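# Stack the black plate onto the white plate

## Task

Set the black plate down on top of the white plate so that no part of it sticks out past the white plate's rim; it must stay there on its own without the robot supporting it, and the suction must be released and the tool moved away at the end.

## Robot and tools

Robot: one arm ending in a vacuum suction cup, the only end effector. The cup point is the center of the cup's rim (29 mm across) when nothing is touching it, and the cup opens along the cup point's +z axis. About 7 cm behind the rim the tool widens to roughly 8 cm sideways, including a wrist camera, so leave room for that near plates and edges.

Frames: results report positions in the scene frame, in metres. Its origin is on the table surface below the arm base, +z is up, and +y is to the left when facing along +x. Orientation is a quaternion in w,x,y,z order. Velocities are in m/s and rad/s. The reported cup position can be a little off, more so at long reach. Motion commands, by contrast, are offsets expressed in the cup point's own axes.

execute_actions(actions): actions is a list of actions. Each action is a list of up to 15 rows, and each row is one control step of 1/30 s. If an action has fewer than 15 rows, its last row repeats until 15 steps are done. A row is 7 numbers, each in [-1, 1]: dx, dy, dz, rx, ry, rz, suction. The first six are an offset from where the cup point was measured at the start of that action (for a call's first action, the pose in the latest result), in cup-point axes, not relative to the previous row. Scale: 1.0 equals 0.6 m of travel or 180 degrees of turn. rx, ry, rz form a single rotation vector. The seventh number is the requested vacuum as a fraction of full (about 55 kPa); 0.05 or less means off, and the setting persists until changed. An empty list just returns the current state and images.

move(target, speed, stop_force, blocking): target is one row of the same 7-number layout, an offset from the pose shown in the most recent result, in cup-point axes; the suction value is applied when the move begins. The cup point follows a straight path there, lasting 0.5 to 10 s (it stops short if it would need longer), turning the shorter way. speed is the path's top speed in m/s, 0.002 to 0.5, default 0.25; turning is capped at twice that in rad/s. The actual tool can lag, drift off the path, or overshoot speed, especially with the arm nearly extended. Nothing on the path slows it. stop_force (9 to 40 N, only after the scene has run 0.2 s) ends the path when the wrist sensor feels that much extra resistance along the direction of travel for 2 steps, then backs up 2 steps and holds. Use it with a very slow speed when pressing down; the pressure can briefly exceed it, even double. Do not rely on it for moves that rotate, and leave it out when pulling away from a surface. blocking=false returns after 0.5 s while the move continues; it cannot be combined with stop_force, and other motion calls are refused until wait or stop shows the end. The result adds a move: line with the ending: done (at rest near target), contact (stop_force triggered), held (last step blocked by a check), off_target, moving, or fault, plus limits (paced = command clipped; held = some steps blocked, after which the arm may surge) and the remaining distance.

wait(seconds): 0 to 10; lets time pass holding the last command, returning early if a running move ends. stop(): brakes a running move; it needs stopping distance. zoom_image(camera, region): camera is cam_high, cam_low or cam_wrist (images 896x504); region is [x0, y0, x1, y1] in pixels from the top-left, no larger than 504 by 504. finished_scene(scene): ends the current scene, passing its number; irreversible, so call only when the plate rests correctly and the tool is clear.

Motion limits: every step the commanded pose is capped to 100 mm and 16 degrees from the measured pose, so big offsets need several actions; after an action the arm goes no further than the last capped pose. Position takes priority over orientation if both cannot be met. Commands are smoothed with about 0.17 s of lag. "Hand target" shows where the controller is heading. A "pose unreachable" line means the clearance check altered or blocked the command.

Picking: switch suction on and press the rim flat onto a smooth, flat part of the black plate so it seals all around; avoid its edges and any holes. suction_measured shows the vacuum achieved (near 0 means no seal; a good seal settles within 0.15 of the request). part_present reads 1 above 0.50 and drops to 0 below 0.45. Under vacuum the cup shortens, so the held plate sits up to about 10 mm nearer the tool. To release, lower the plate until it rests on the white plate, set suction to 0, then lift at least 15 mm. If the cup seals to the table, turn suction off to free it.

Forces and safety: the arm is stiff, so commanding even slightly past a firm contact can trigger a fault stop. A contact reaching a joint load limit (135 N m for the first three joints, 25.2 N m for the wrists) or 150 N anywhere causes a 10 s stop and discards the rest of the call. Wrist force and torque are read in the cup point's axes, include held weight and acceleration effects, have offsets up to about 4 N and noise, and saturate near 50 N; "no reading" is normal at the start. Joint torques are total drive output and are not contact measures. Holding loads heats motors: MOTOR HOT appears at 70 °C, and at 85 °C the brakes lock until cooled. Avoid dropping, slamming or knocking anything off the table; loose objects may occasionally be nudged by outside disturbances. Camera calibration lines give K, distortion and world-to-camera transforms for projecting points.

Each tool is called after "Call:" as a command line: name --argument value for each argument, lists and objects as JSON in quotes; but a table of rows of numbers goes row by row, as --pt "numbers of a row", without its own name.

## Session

Call:
execute_actions --actions '[]'

Scene clock: 0.00 s.
end_effector_position=(+0.4308, +0.0146, +0.2756) suction_measured=0.00 part_present=0 end_effector_quat_wxyz=(-0.004, -0.014, +1.000, -0.006) end_effector_velocity=(+0.000, -0.000, +0.000) end_effector_angular_velocity=(+0.001, -0.001, -0.001)
Joint positions: [-0.316 -1.721  2.042 -1.891 -1.571 -0.316]
Joint velocities: [-0.001 -0.    -0.     0.     0.001 -0.   ]
Joint torques (N m, as the arm reports them, + toward a larger angle): no reading
Wrist force (N, on the end effector, along its own x y z axes, offset not removed): no reading
Wrist torque (N m, same axes, about the end effector's origin, offset not removed): no reading
Hand target: +0.431, +0.015, +0.276; -0.004, -0.014, +1.000, -0.006
camera_calibration (this result's frames):
cam_wrist: T_world_to_cam=[[0.00967327, -0.999889, 0.0113049, 0.0236925], [-0.945012, -0.00544539, 0.326989, 0.33365], [-0.326891, -0.0138463, -0.94496, 0.499128], [0, 0, 0, 1]] pos_world=[0.478235, 0.0324178, 0.362288]

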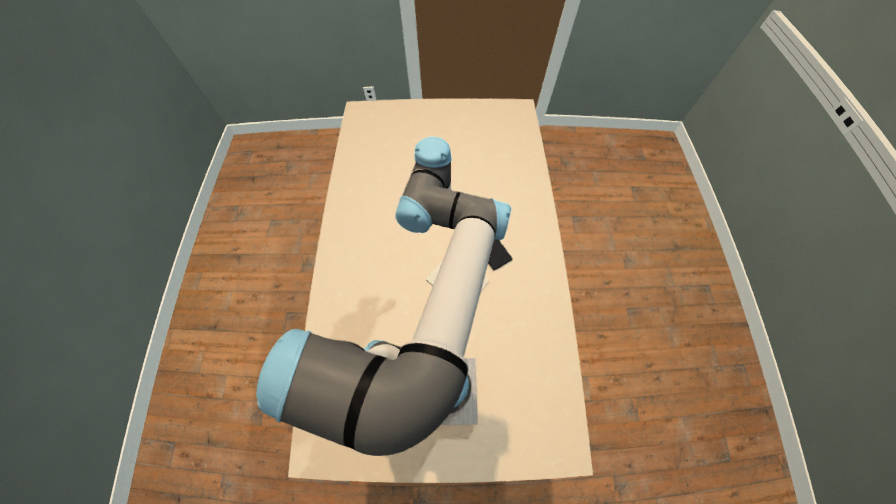

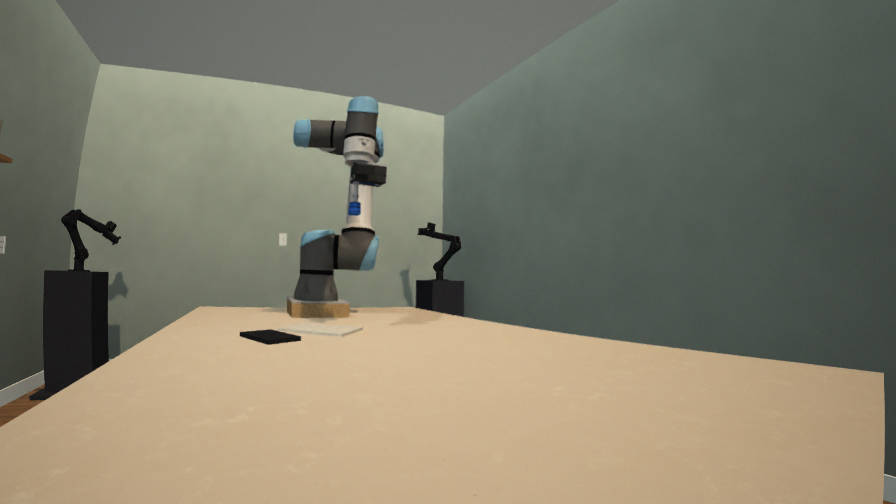

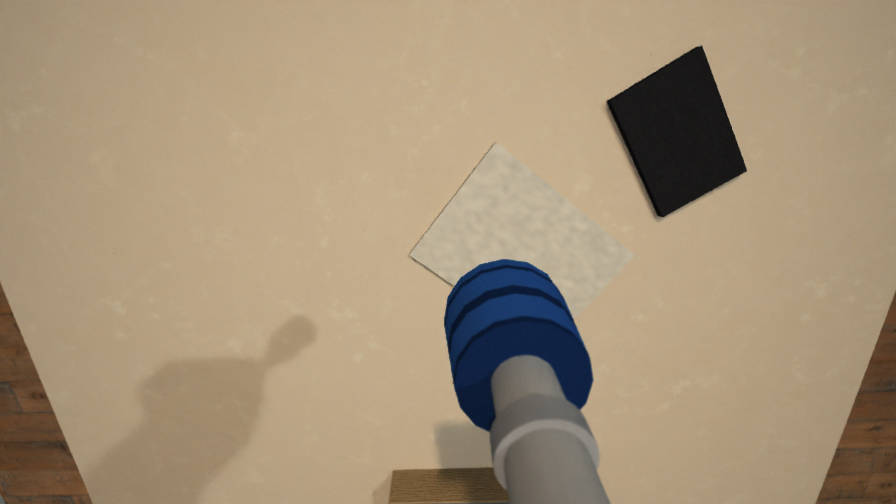

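Call:
move --target '[-0.0467,-0.304,0.424,0,0,0,1]' --speed 0.4

Call:
move --target '[0,0,0.027,0,0,0,1]' --speed 0.02 --stop_force 12

Scene clock: 8.27 s.
end_effector_position=(+0.4616, -0.1695, +0.0233) suction_measured=0.00 part_present=0 end_effector_quat_wxyz=(-0.004, -0.014, +1.000, -0.006) end_effector_velocity=(+0.001, -0.001, -0.002) end_effector_angular_velocity=(-0.000, -0.000, -0.000)
Joint positions: [-0.654 -1.129  2.188 -2.629 -1.571 -0.654]
Joint velocities: [-0.001  0.007 -0.003 -0.004  0.    -0.001]
Joint torques (N m, as the arm reports them, + toward a larger angle): [-11.11 -23.95 -23.23  -3.91   1.77  -2.75]
Wrist force (N, on the end effector, along its own x y z axes, offset not removed): [0.6 -2.0 0.8]
Wrist torque (N m, same axes, about the end effector's origin, offset not removed): [-0.31 -0.09 0.10]
Hand target: +0.462, -0.170, +0.023; -0.004, -0.014, +1.000, -0.006
Off the commanded pose: 0.001 m, 0 deg.
move: done
camera_calibration (this result's frames):
cam_wrist: T_world_to_cam=[[0.00966564, -0.999891, 0.0111356, -0.157838], [-0.944944, -0.00549069, 0.327185, 0.444196], [-0.327088, -0.013685, -0.944895, 0.268276], [0, 0, 0, 1]] pos_world=[0.509015, -0.151711, 0.109916]

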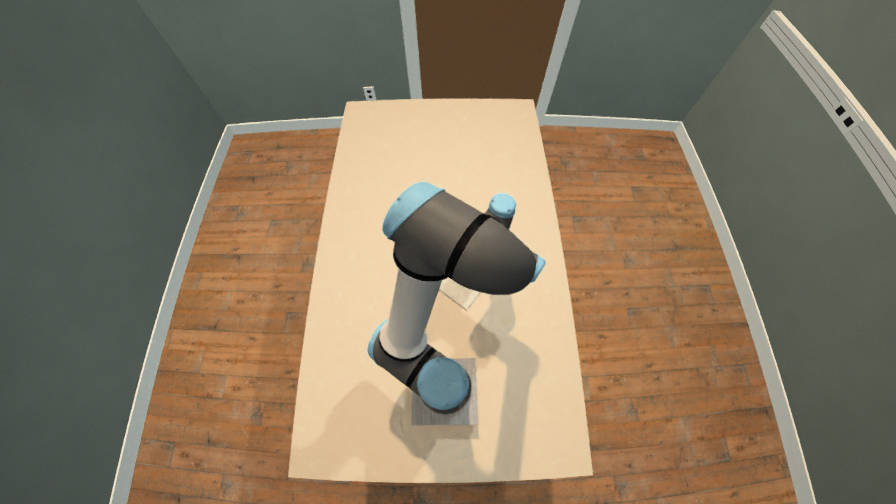

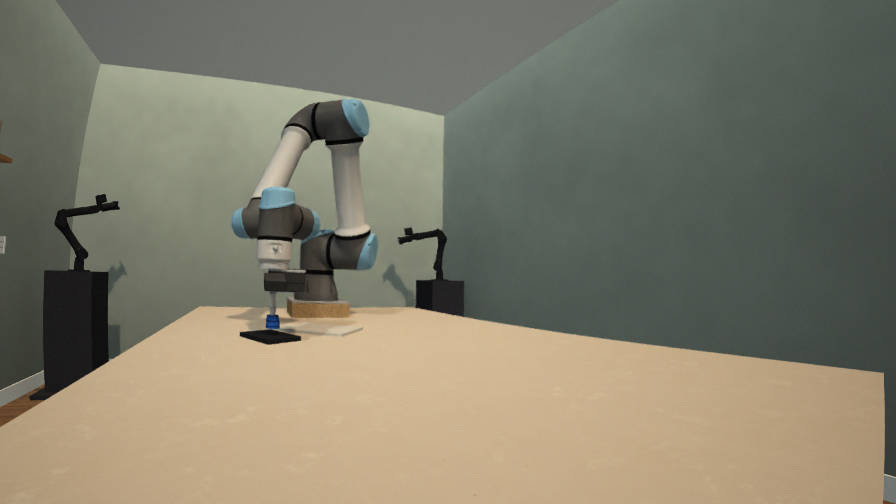

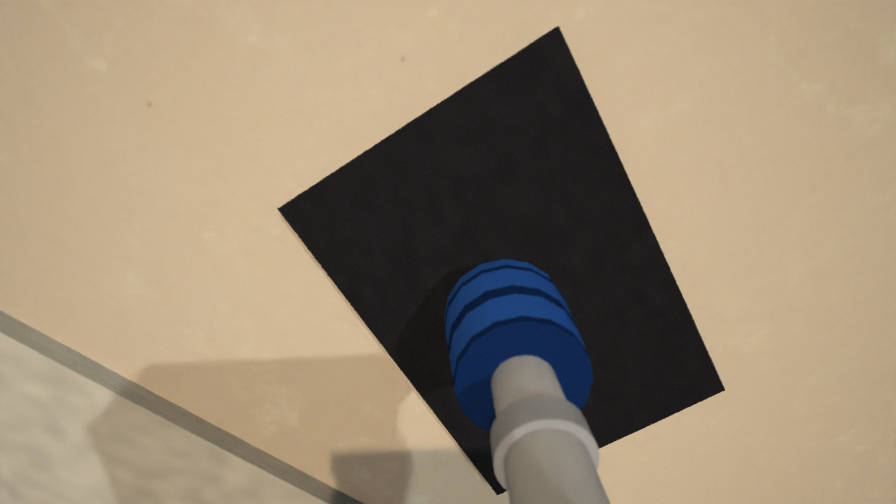

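Scene clock: 9.37 s.
end_effector_position=(+0.4614, -0.1697, +0.0073) suction_measured=0.31 part_present=0 end_effector_quat_wxyz=(-0.004, -0.014, +1.000, -0.006) end_effector_velocity=(-0.000, -0.000, -0.002) end_effector_angular_velocity=(+0.000, -0.000, -0.001)
Joint positions: [-0.654 -1.089  2.192 -2.674 -1.571 -0.654]
Joint velocities: [-0.001  0.006  0.001 -0.007  0.    -0.   ]
Joint torques (N m, as the arm reports them, + toward a larger angle): [ -8.33 -26.03  -1.91  -4.43   1.32  -1.39]
Wrist force (N, on the end effector, along its own x y z axes, offset not removed): [1.5 -1.3 1.7]
Wrist torque (N m, same axes, about the end effector's origin, offset not removed): [-0.19 -0.19 0.05]
Hand target: +0.461, -0.170, +0.007; -0.004, -0.014, +1.000, -0.006
Off the commanded pose: 0.000 m, 0 deg.
move: done
camera_calibration (this result's frames):
cam_wrist: T_world_to_cam=[[0.00966917, -0.999891, 0.0111164, -0.157832], [-0.944939, -0.0055001, 0.3272, 0.449255], [-0.327103, -0.013668, -0.94489, 0.253202], [0, 0, 0, 1]] pos_world=[0.508868, -0.151883, 0.094006]

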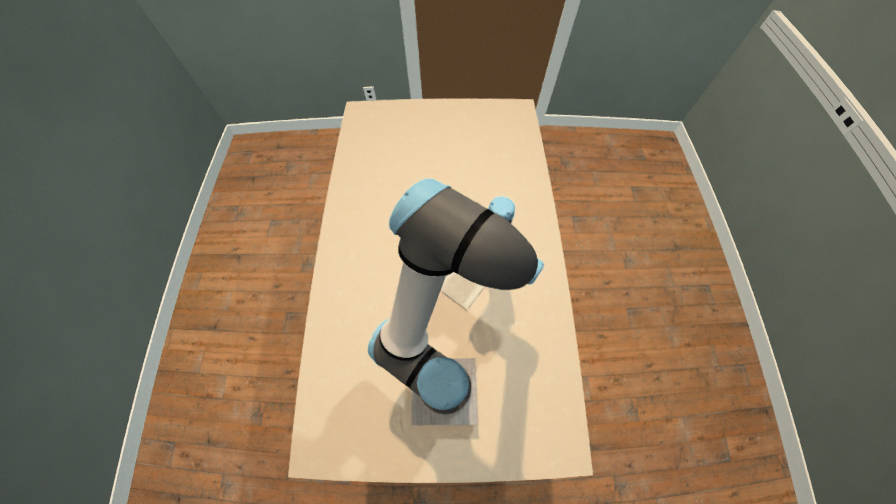

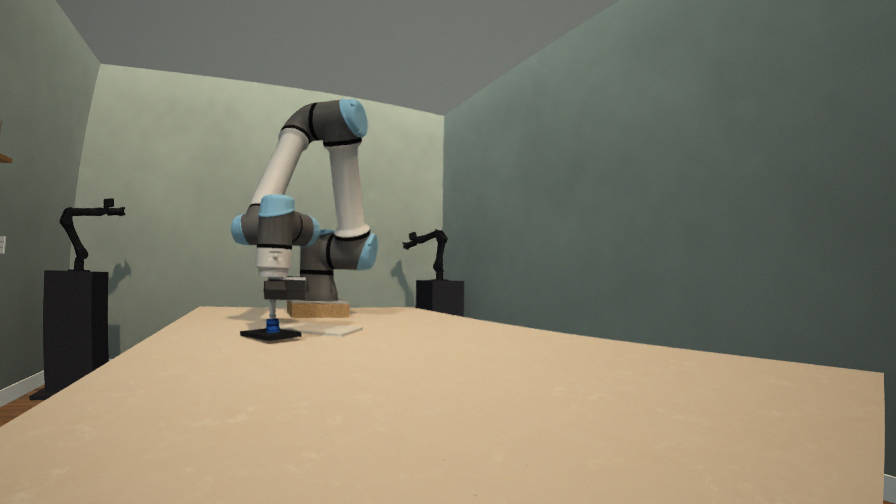

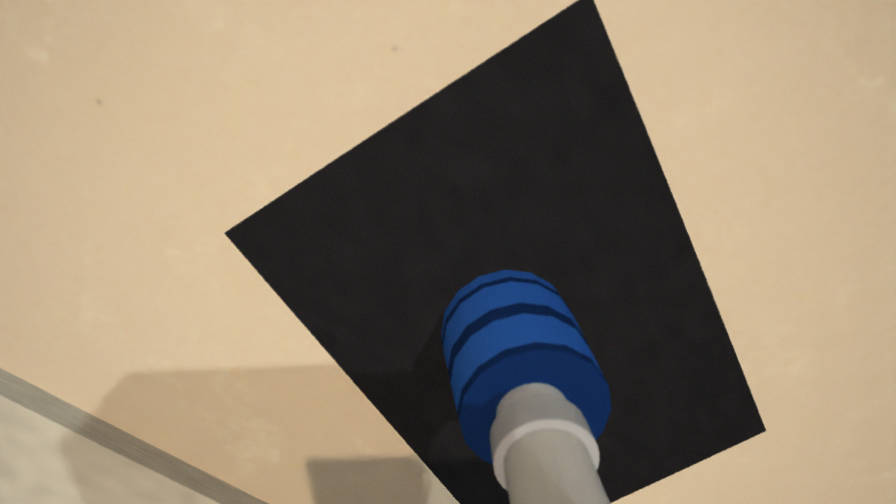

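Call:
move --target '[0,0,-0.018,0,0,0,1]' --speed 0.1

Call:
move --target '[0.178,0.218,0.006,0,0,-0.117,1]' --speed 0.3

Scene clock: 12.87 s.
end_effector_position=(+0.4615, -0.1696, +0.0179) suction_measured=0.99 part_present=1 end_effector_quat_wxyz=(-0.004, -0.014, +1.000, -0.006) end_effector_velocity=(-0.000, -0.001, +0.002) end_effector_angular_velocity=(+0.000, +0.000, -0.002)
Joint positions: [-0.654 -1.116  2.19  -2.645 -1.571 -0.654]
Joint velocities: [-0.002 -0.005 -0.     0.007  0.     0.   ]
Joint torques (N m, as the arm reports them, + toward a larger angle): [  0.46 -39.78 -21.63  -0.24   0.58   1.75]
Wrist force (N, on the end effector, along its own x y z axes, offset not removed): [0.3 -1.3 1.0]
Wrist torque (N m, same axes, about the end effector's origin, offset not removed): [-0.08 -0.10 0.15]
Hand target: +0.462, -0.170, +0.018; -0.004, -0.014, +1.000, -0.006
Off the commanded pose: 0.000 m, 0 deg.
move: done
camera_calibration (this result's frames):
cam_wrist: T_world_to_cam=[[0.00964594, -0.999892, 0.0111276, -0.157829], [-0.944944, -0.00547467, 0.327185, 0.445904], [-0.327089, -0.013671, -0.944895, 0.26318], [0, 0, 0, 1]] pos_world=[0.50896, -0.151773, 0.10454]

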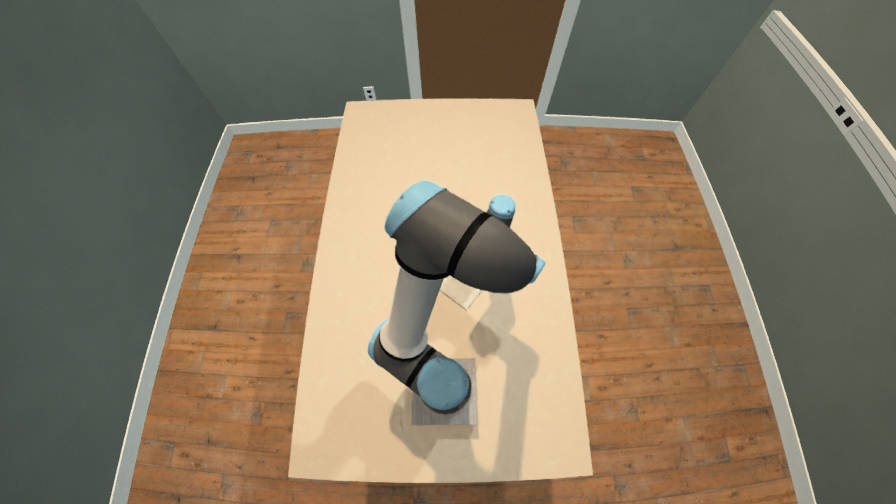

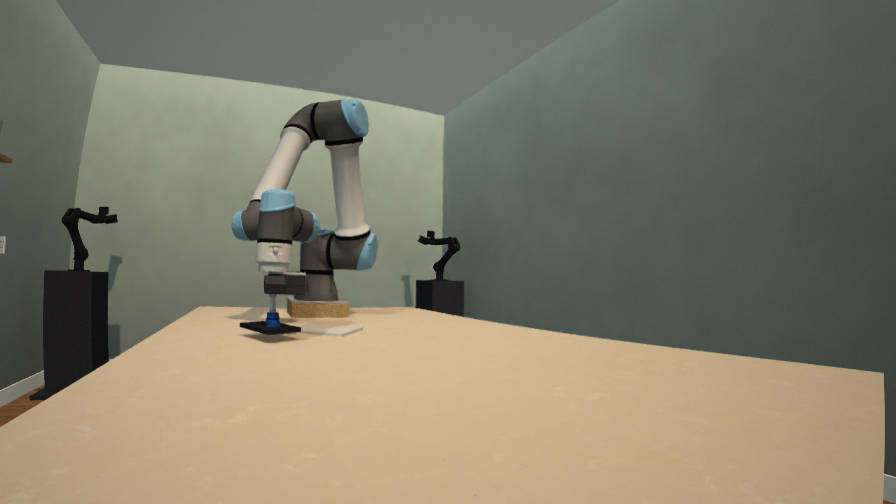

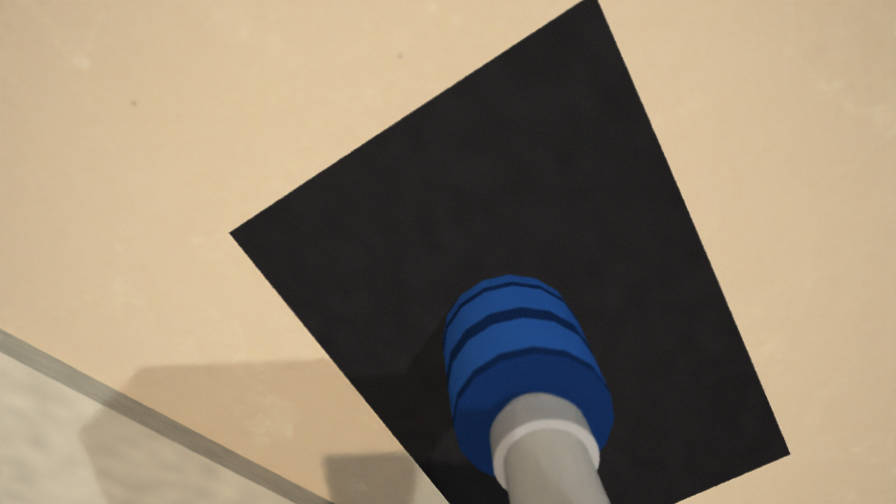

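Scene clock: 14.17 s.
end_effector_position=(+0.3511, -0.0421, +0.0138) suction_measured=0.99 part_present=1 end_effector_quat_wxyz=(-0.005, -0.197, +0.980, -0.005) end_effector_velocity=(-0.001, +0.002, +0.000) end_effector_angular_velocity=(+0.000, -0.001, +0.004)
Joint positions: [-0.533 -1.296  2.575 -2.849 -1.571 -0.9  ]
Joint velocities: [ 0.002 -0.004  0.005 -0.001  0.    -0.002]
Joint torques (N m, as the arm reports them, + toward a larger angle): [ 10.64 -29.73   1.33  -3.97   1.64  -2.73]
Wrist force (N, on the end effector, along its own x y z axes, offset not removed): [0.2 -2.7 1.7]
Wrist torque (N m, same axes, about the end effector's origin, offset not removed): [-0.26 -0.03 0.27]
Hand target: +0.351, -0.042, +0.014; -0.005, -0.197, +0.980, -0.005
Off the commanded pose: 0.000 m, 0 deg.
move: done
camera_calibration (this result's frames):
cam_wrist: T_world_to_cam=[[0.367919, -0.929828, 0.00747472, -0.152073], [-0.878447, -0.344931, 0.330686, 0.305938], [-0.304902, -0.128232, -0.943711, 0.212371], [0, 0, 0, 1]] pos_world=[0.389454, -0.00864148, 0.100385]

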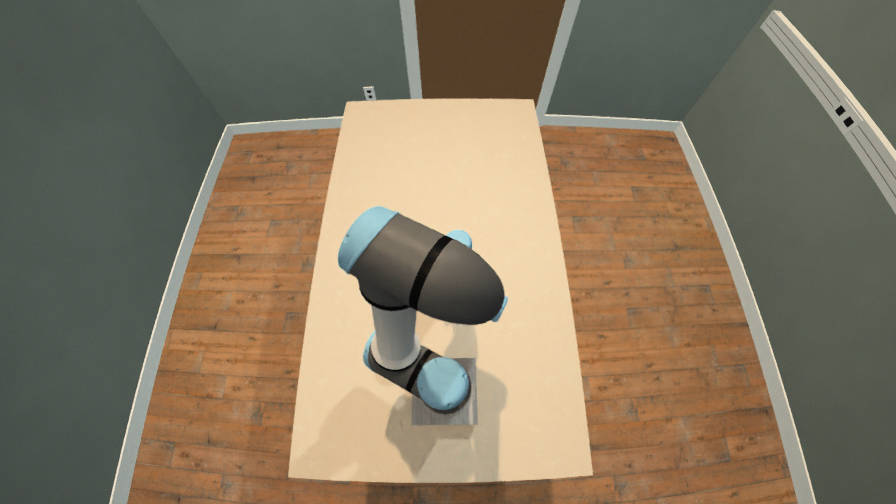

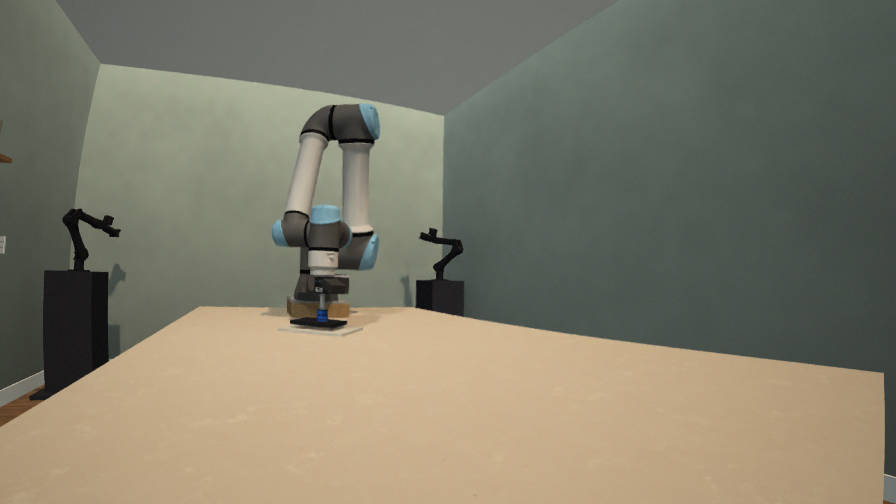

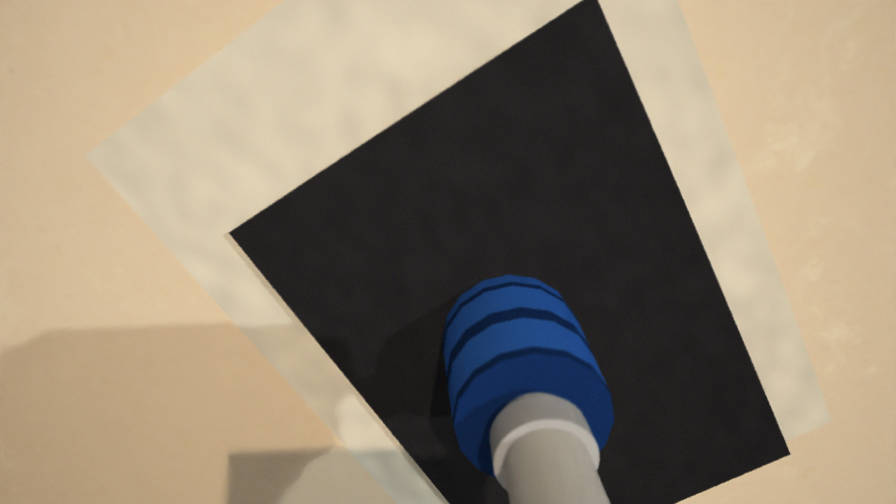

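Call:
move --target '[0,0,0.02,0,0,0,1]' --speed 0.006 --stop_force 9

Call:
execute_actions --actions '[[[0,0,-0.001,0,0,0,0]]]'

Call:
move --target '[0,0,-0.25,0,0,0,0]' --speed 0.3

Scene clock: 20.63 s.
end_effector_position=(+0.3510, -0.0421, +0.0049) suction_measured=0.96 part_present=1 end_effector_quat_wxyz=(-0.005, -0.197, +0.980, -0.005) end_effector_velocity=(-0.001, -0.000, +0.001) end_effector_angular_velocity=(-0.000, +0.002, -0.001)
Joint positions: [-0.532 -1.258  2.578 -2.89  -1.571 -0.9  ]
Joint velocities: [-0.001 -0.007 -0.     0.008 -0.001 -0.   ]
Joint torques (N m, as the arm reports them, + toward a larger angle): [ -9.08 -21.58   2.02   2.59   0.62   2.13]
Wrist force (N, on the end effector, along its own x y z axes, offset not removed): [1.5 -2.2 -20.0]
Wrist torque (N m, same axes, about the end effector's origin, offset not removed): [-0.21 -0.28 0.19]
Hand target: +0.351, -0.042, +0.005; -0.005, -0.197, +0.980, -0.005
Off the commanded pose: 0.003 m, 0 deg.
move: contact
camera_calibration (this result's frames):
cam_wrist: T_world_to_cam=[[0.368088, -0.929762, 0.00740384, -0.152017], [-0.87837, -0.345108, 0.330706, 0.308754], [-0.304923, -0.128232, -0.943705, 0.203856], [0, 0, 0, 1]] pos_world=[0.389316, -0.00864515, 0.0913984]

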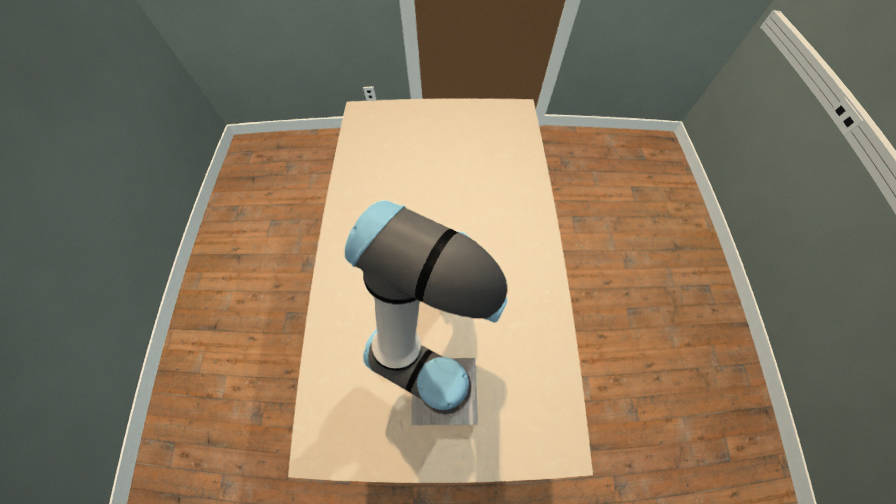

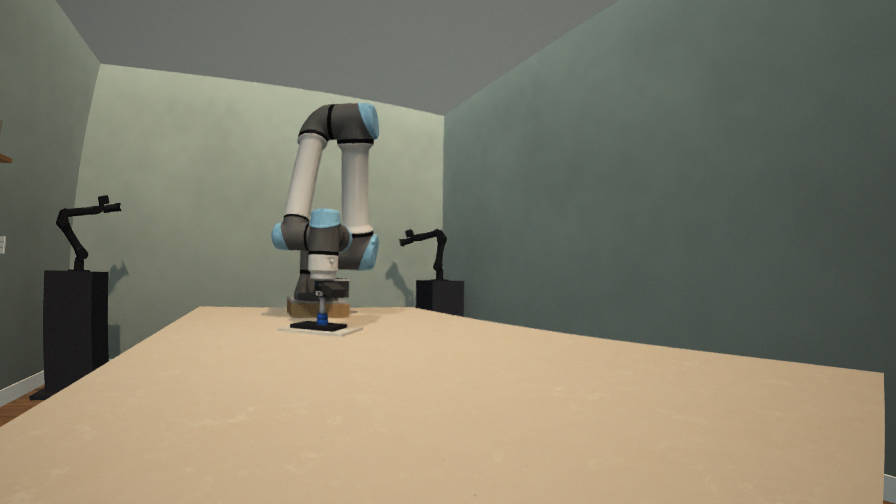

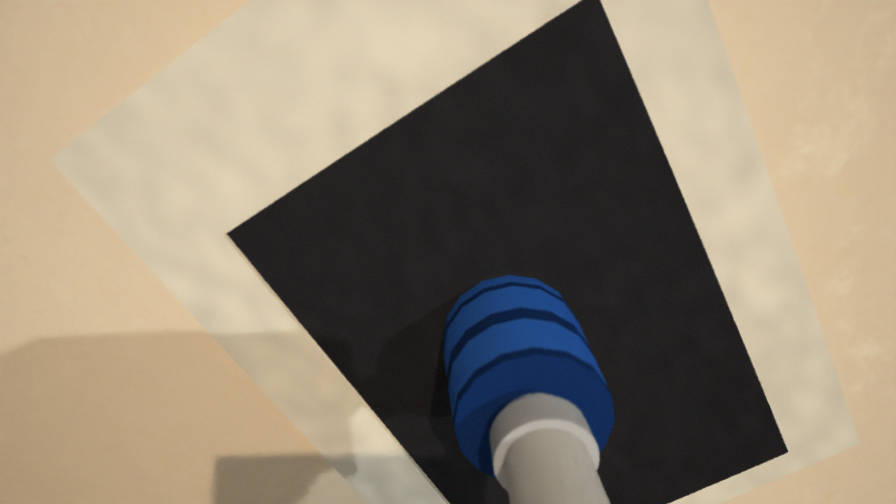

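Scene clock: 21.13 s.
end_effector_position=(+0.3509, -0.0421, +0.0054) suction_measured=0.00 part_present=0 end_effector_quat_wxyz=(-0.005, -0.197, +0.980, -0.005) end_effector_velocity=(+0.000, -0.000, +0.000) end_effector_angular_velocity=(-0.001, -0.000, -0.001)
Joint positions: [-0.532 -1.261  2.578 -2.887 -1.571 -0.9  ]
Joint velocities: [-0.001 -0.001 -0.     0.    -0.     0.   ]
Joint torques (N m, as the arm reports them, + toward a larger angle): [-10.04 -27.48 -14.86   0.74   0.61   2.07]
Wrist force (N, on the end effector, along its own x y z axes, offset not removed): [-0.2 -0.3 -6.0]
Wrist torque (N m, same axes, about the end effector's origin, offset not removed): [0.06 0.09 0.18]
Hand target: +0.351, -0.042, +0.005; -0.005, -0.197, +0.980, -0.005
Off the commanded pose: 0.000 m, 0 deg.
camera_calibration (this result's frames):
cam_wrist: T_world_to_cam=[[0.368087, -0.929763, 0.00730876, -0.151968], [-0.878335, -0.345127, 0.330781, 0.308522], [-0.305025, -0.128176, -0.943679, 0.204415], [0, 0, 0, 1]] pos_world=[0.389275, -0.00861384, 0.0919601]

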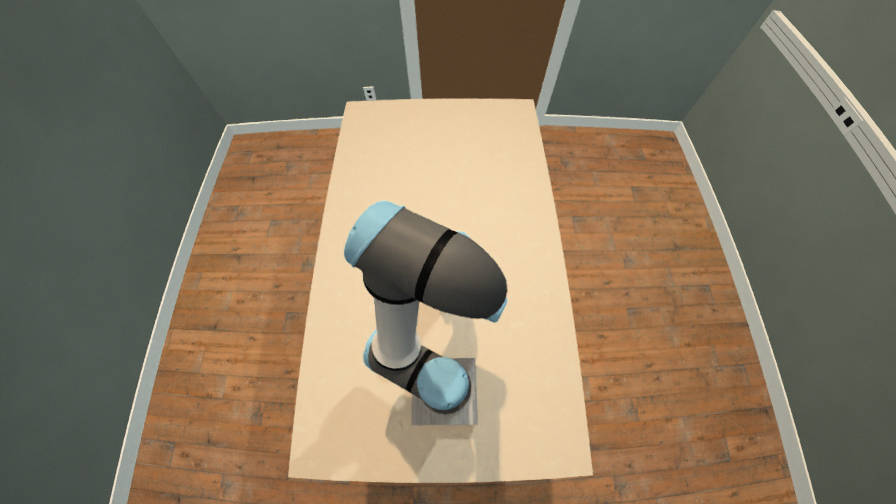

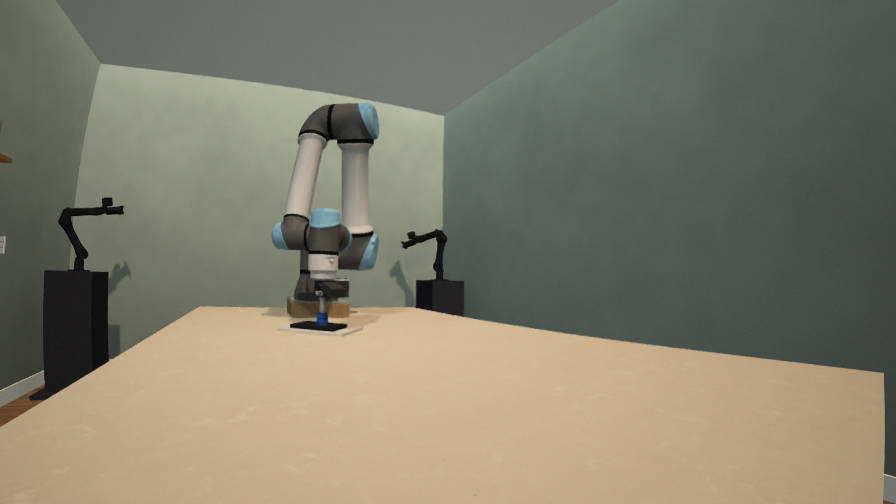

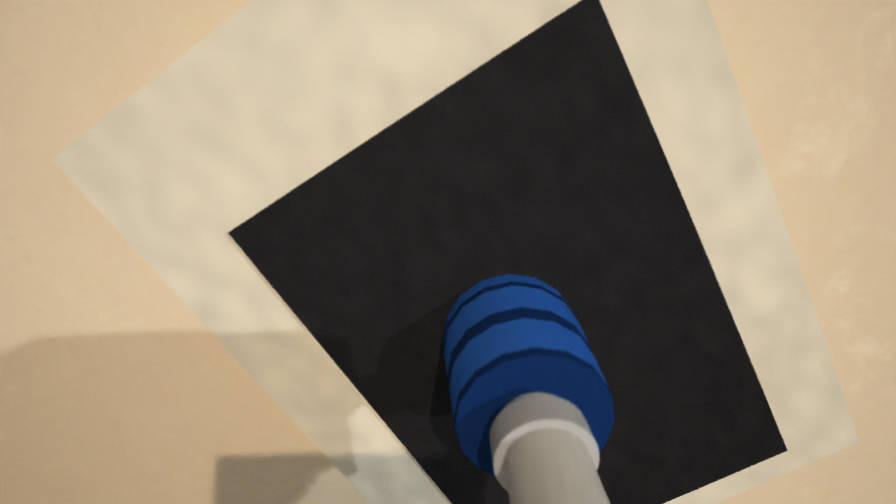

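Scene clock: 22.37 s.
end_effector_position=(+0.3524, -0.0405, +0.1550) suction_measured=0.00 part_present=0 end_effector_quat_wxyz=(-0.005, -0.197, +0.980, -0.005) end_effector_velocity=(-0.000, -0.000, +0.003) end_effector_angular_velocity=(+0.002, +0.002, -0.001)
Joint positions: [-0.532 -1.759  2.427 -2.238 -1.571 -0.9  ]
Joint velocities: [-0.002 -0.006 -0.006  0.015  0.001 -0.001]
Joint torques (N m, as the arm reports them, + toward a larger angle): [-10.46 -17.39 -27.47   0.16   1.7   -2.71]
Wrist force (N, on the end effector, along its own x y z axes, offset not removed): [1.5 0.3 0.9]
Wrist torque (N m, same axes, about the end effector's origin, offset not removed): [0.09 -0.24 0.13]
Hand target: +0.352, -0.041, +0.155; -0.005, -0.197, +0.980, -0.005
Off the commanded pose: 0.000 m, 0 deg.
move: done
camera_calibration (this result's frames):
cam_wrist: T_world_to_cam=[[0.368122, -0.929745, 0.00771536, -0.152219], [-0.878451, -0.34507, 0.330531, 0.260937], [-0.304648, -0.128453, -0.943763, 0.346129], [0, 0, 0, 1]] pos_world=[0.390703, -0.00702205, 0.24159]

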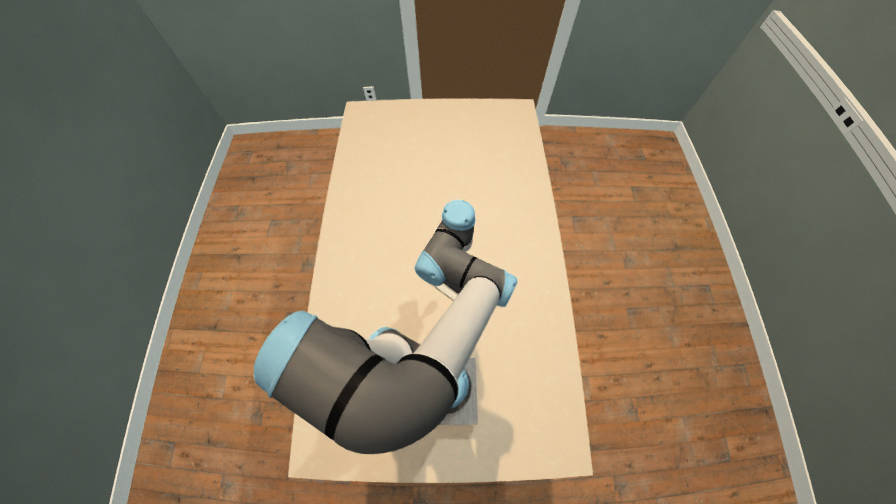

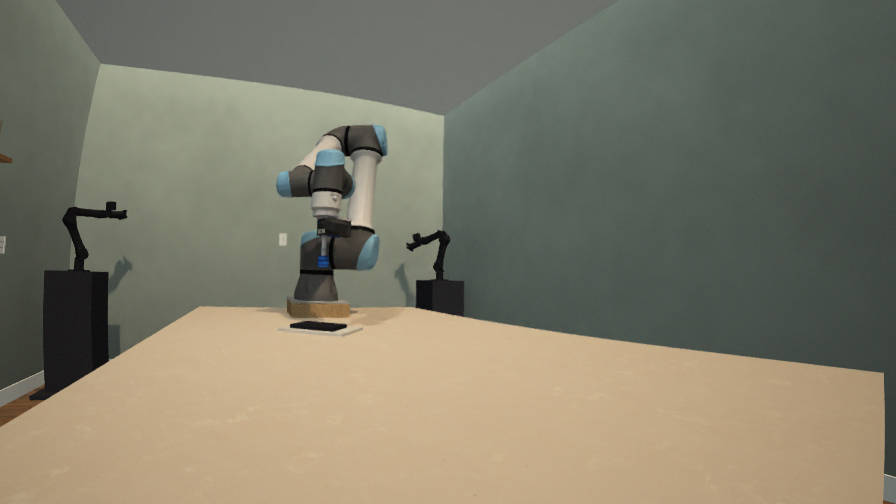

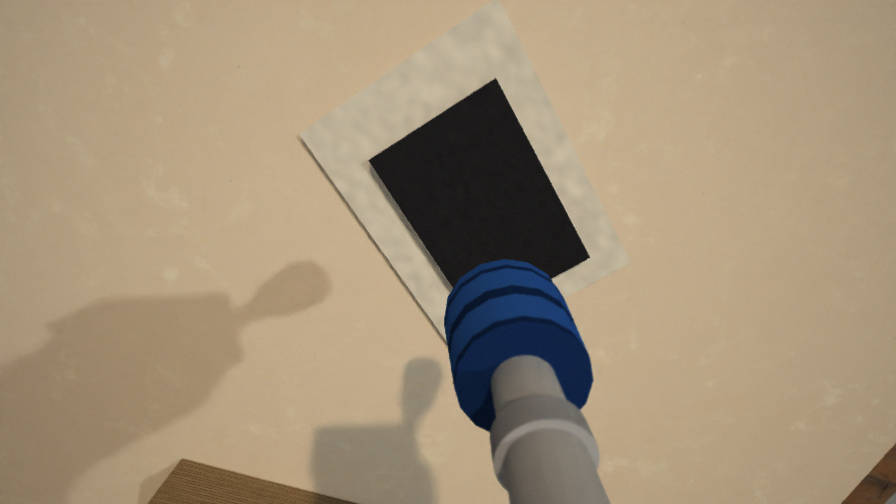

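Call:
finished_scene --scene 2

The scene is finished: the task was done.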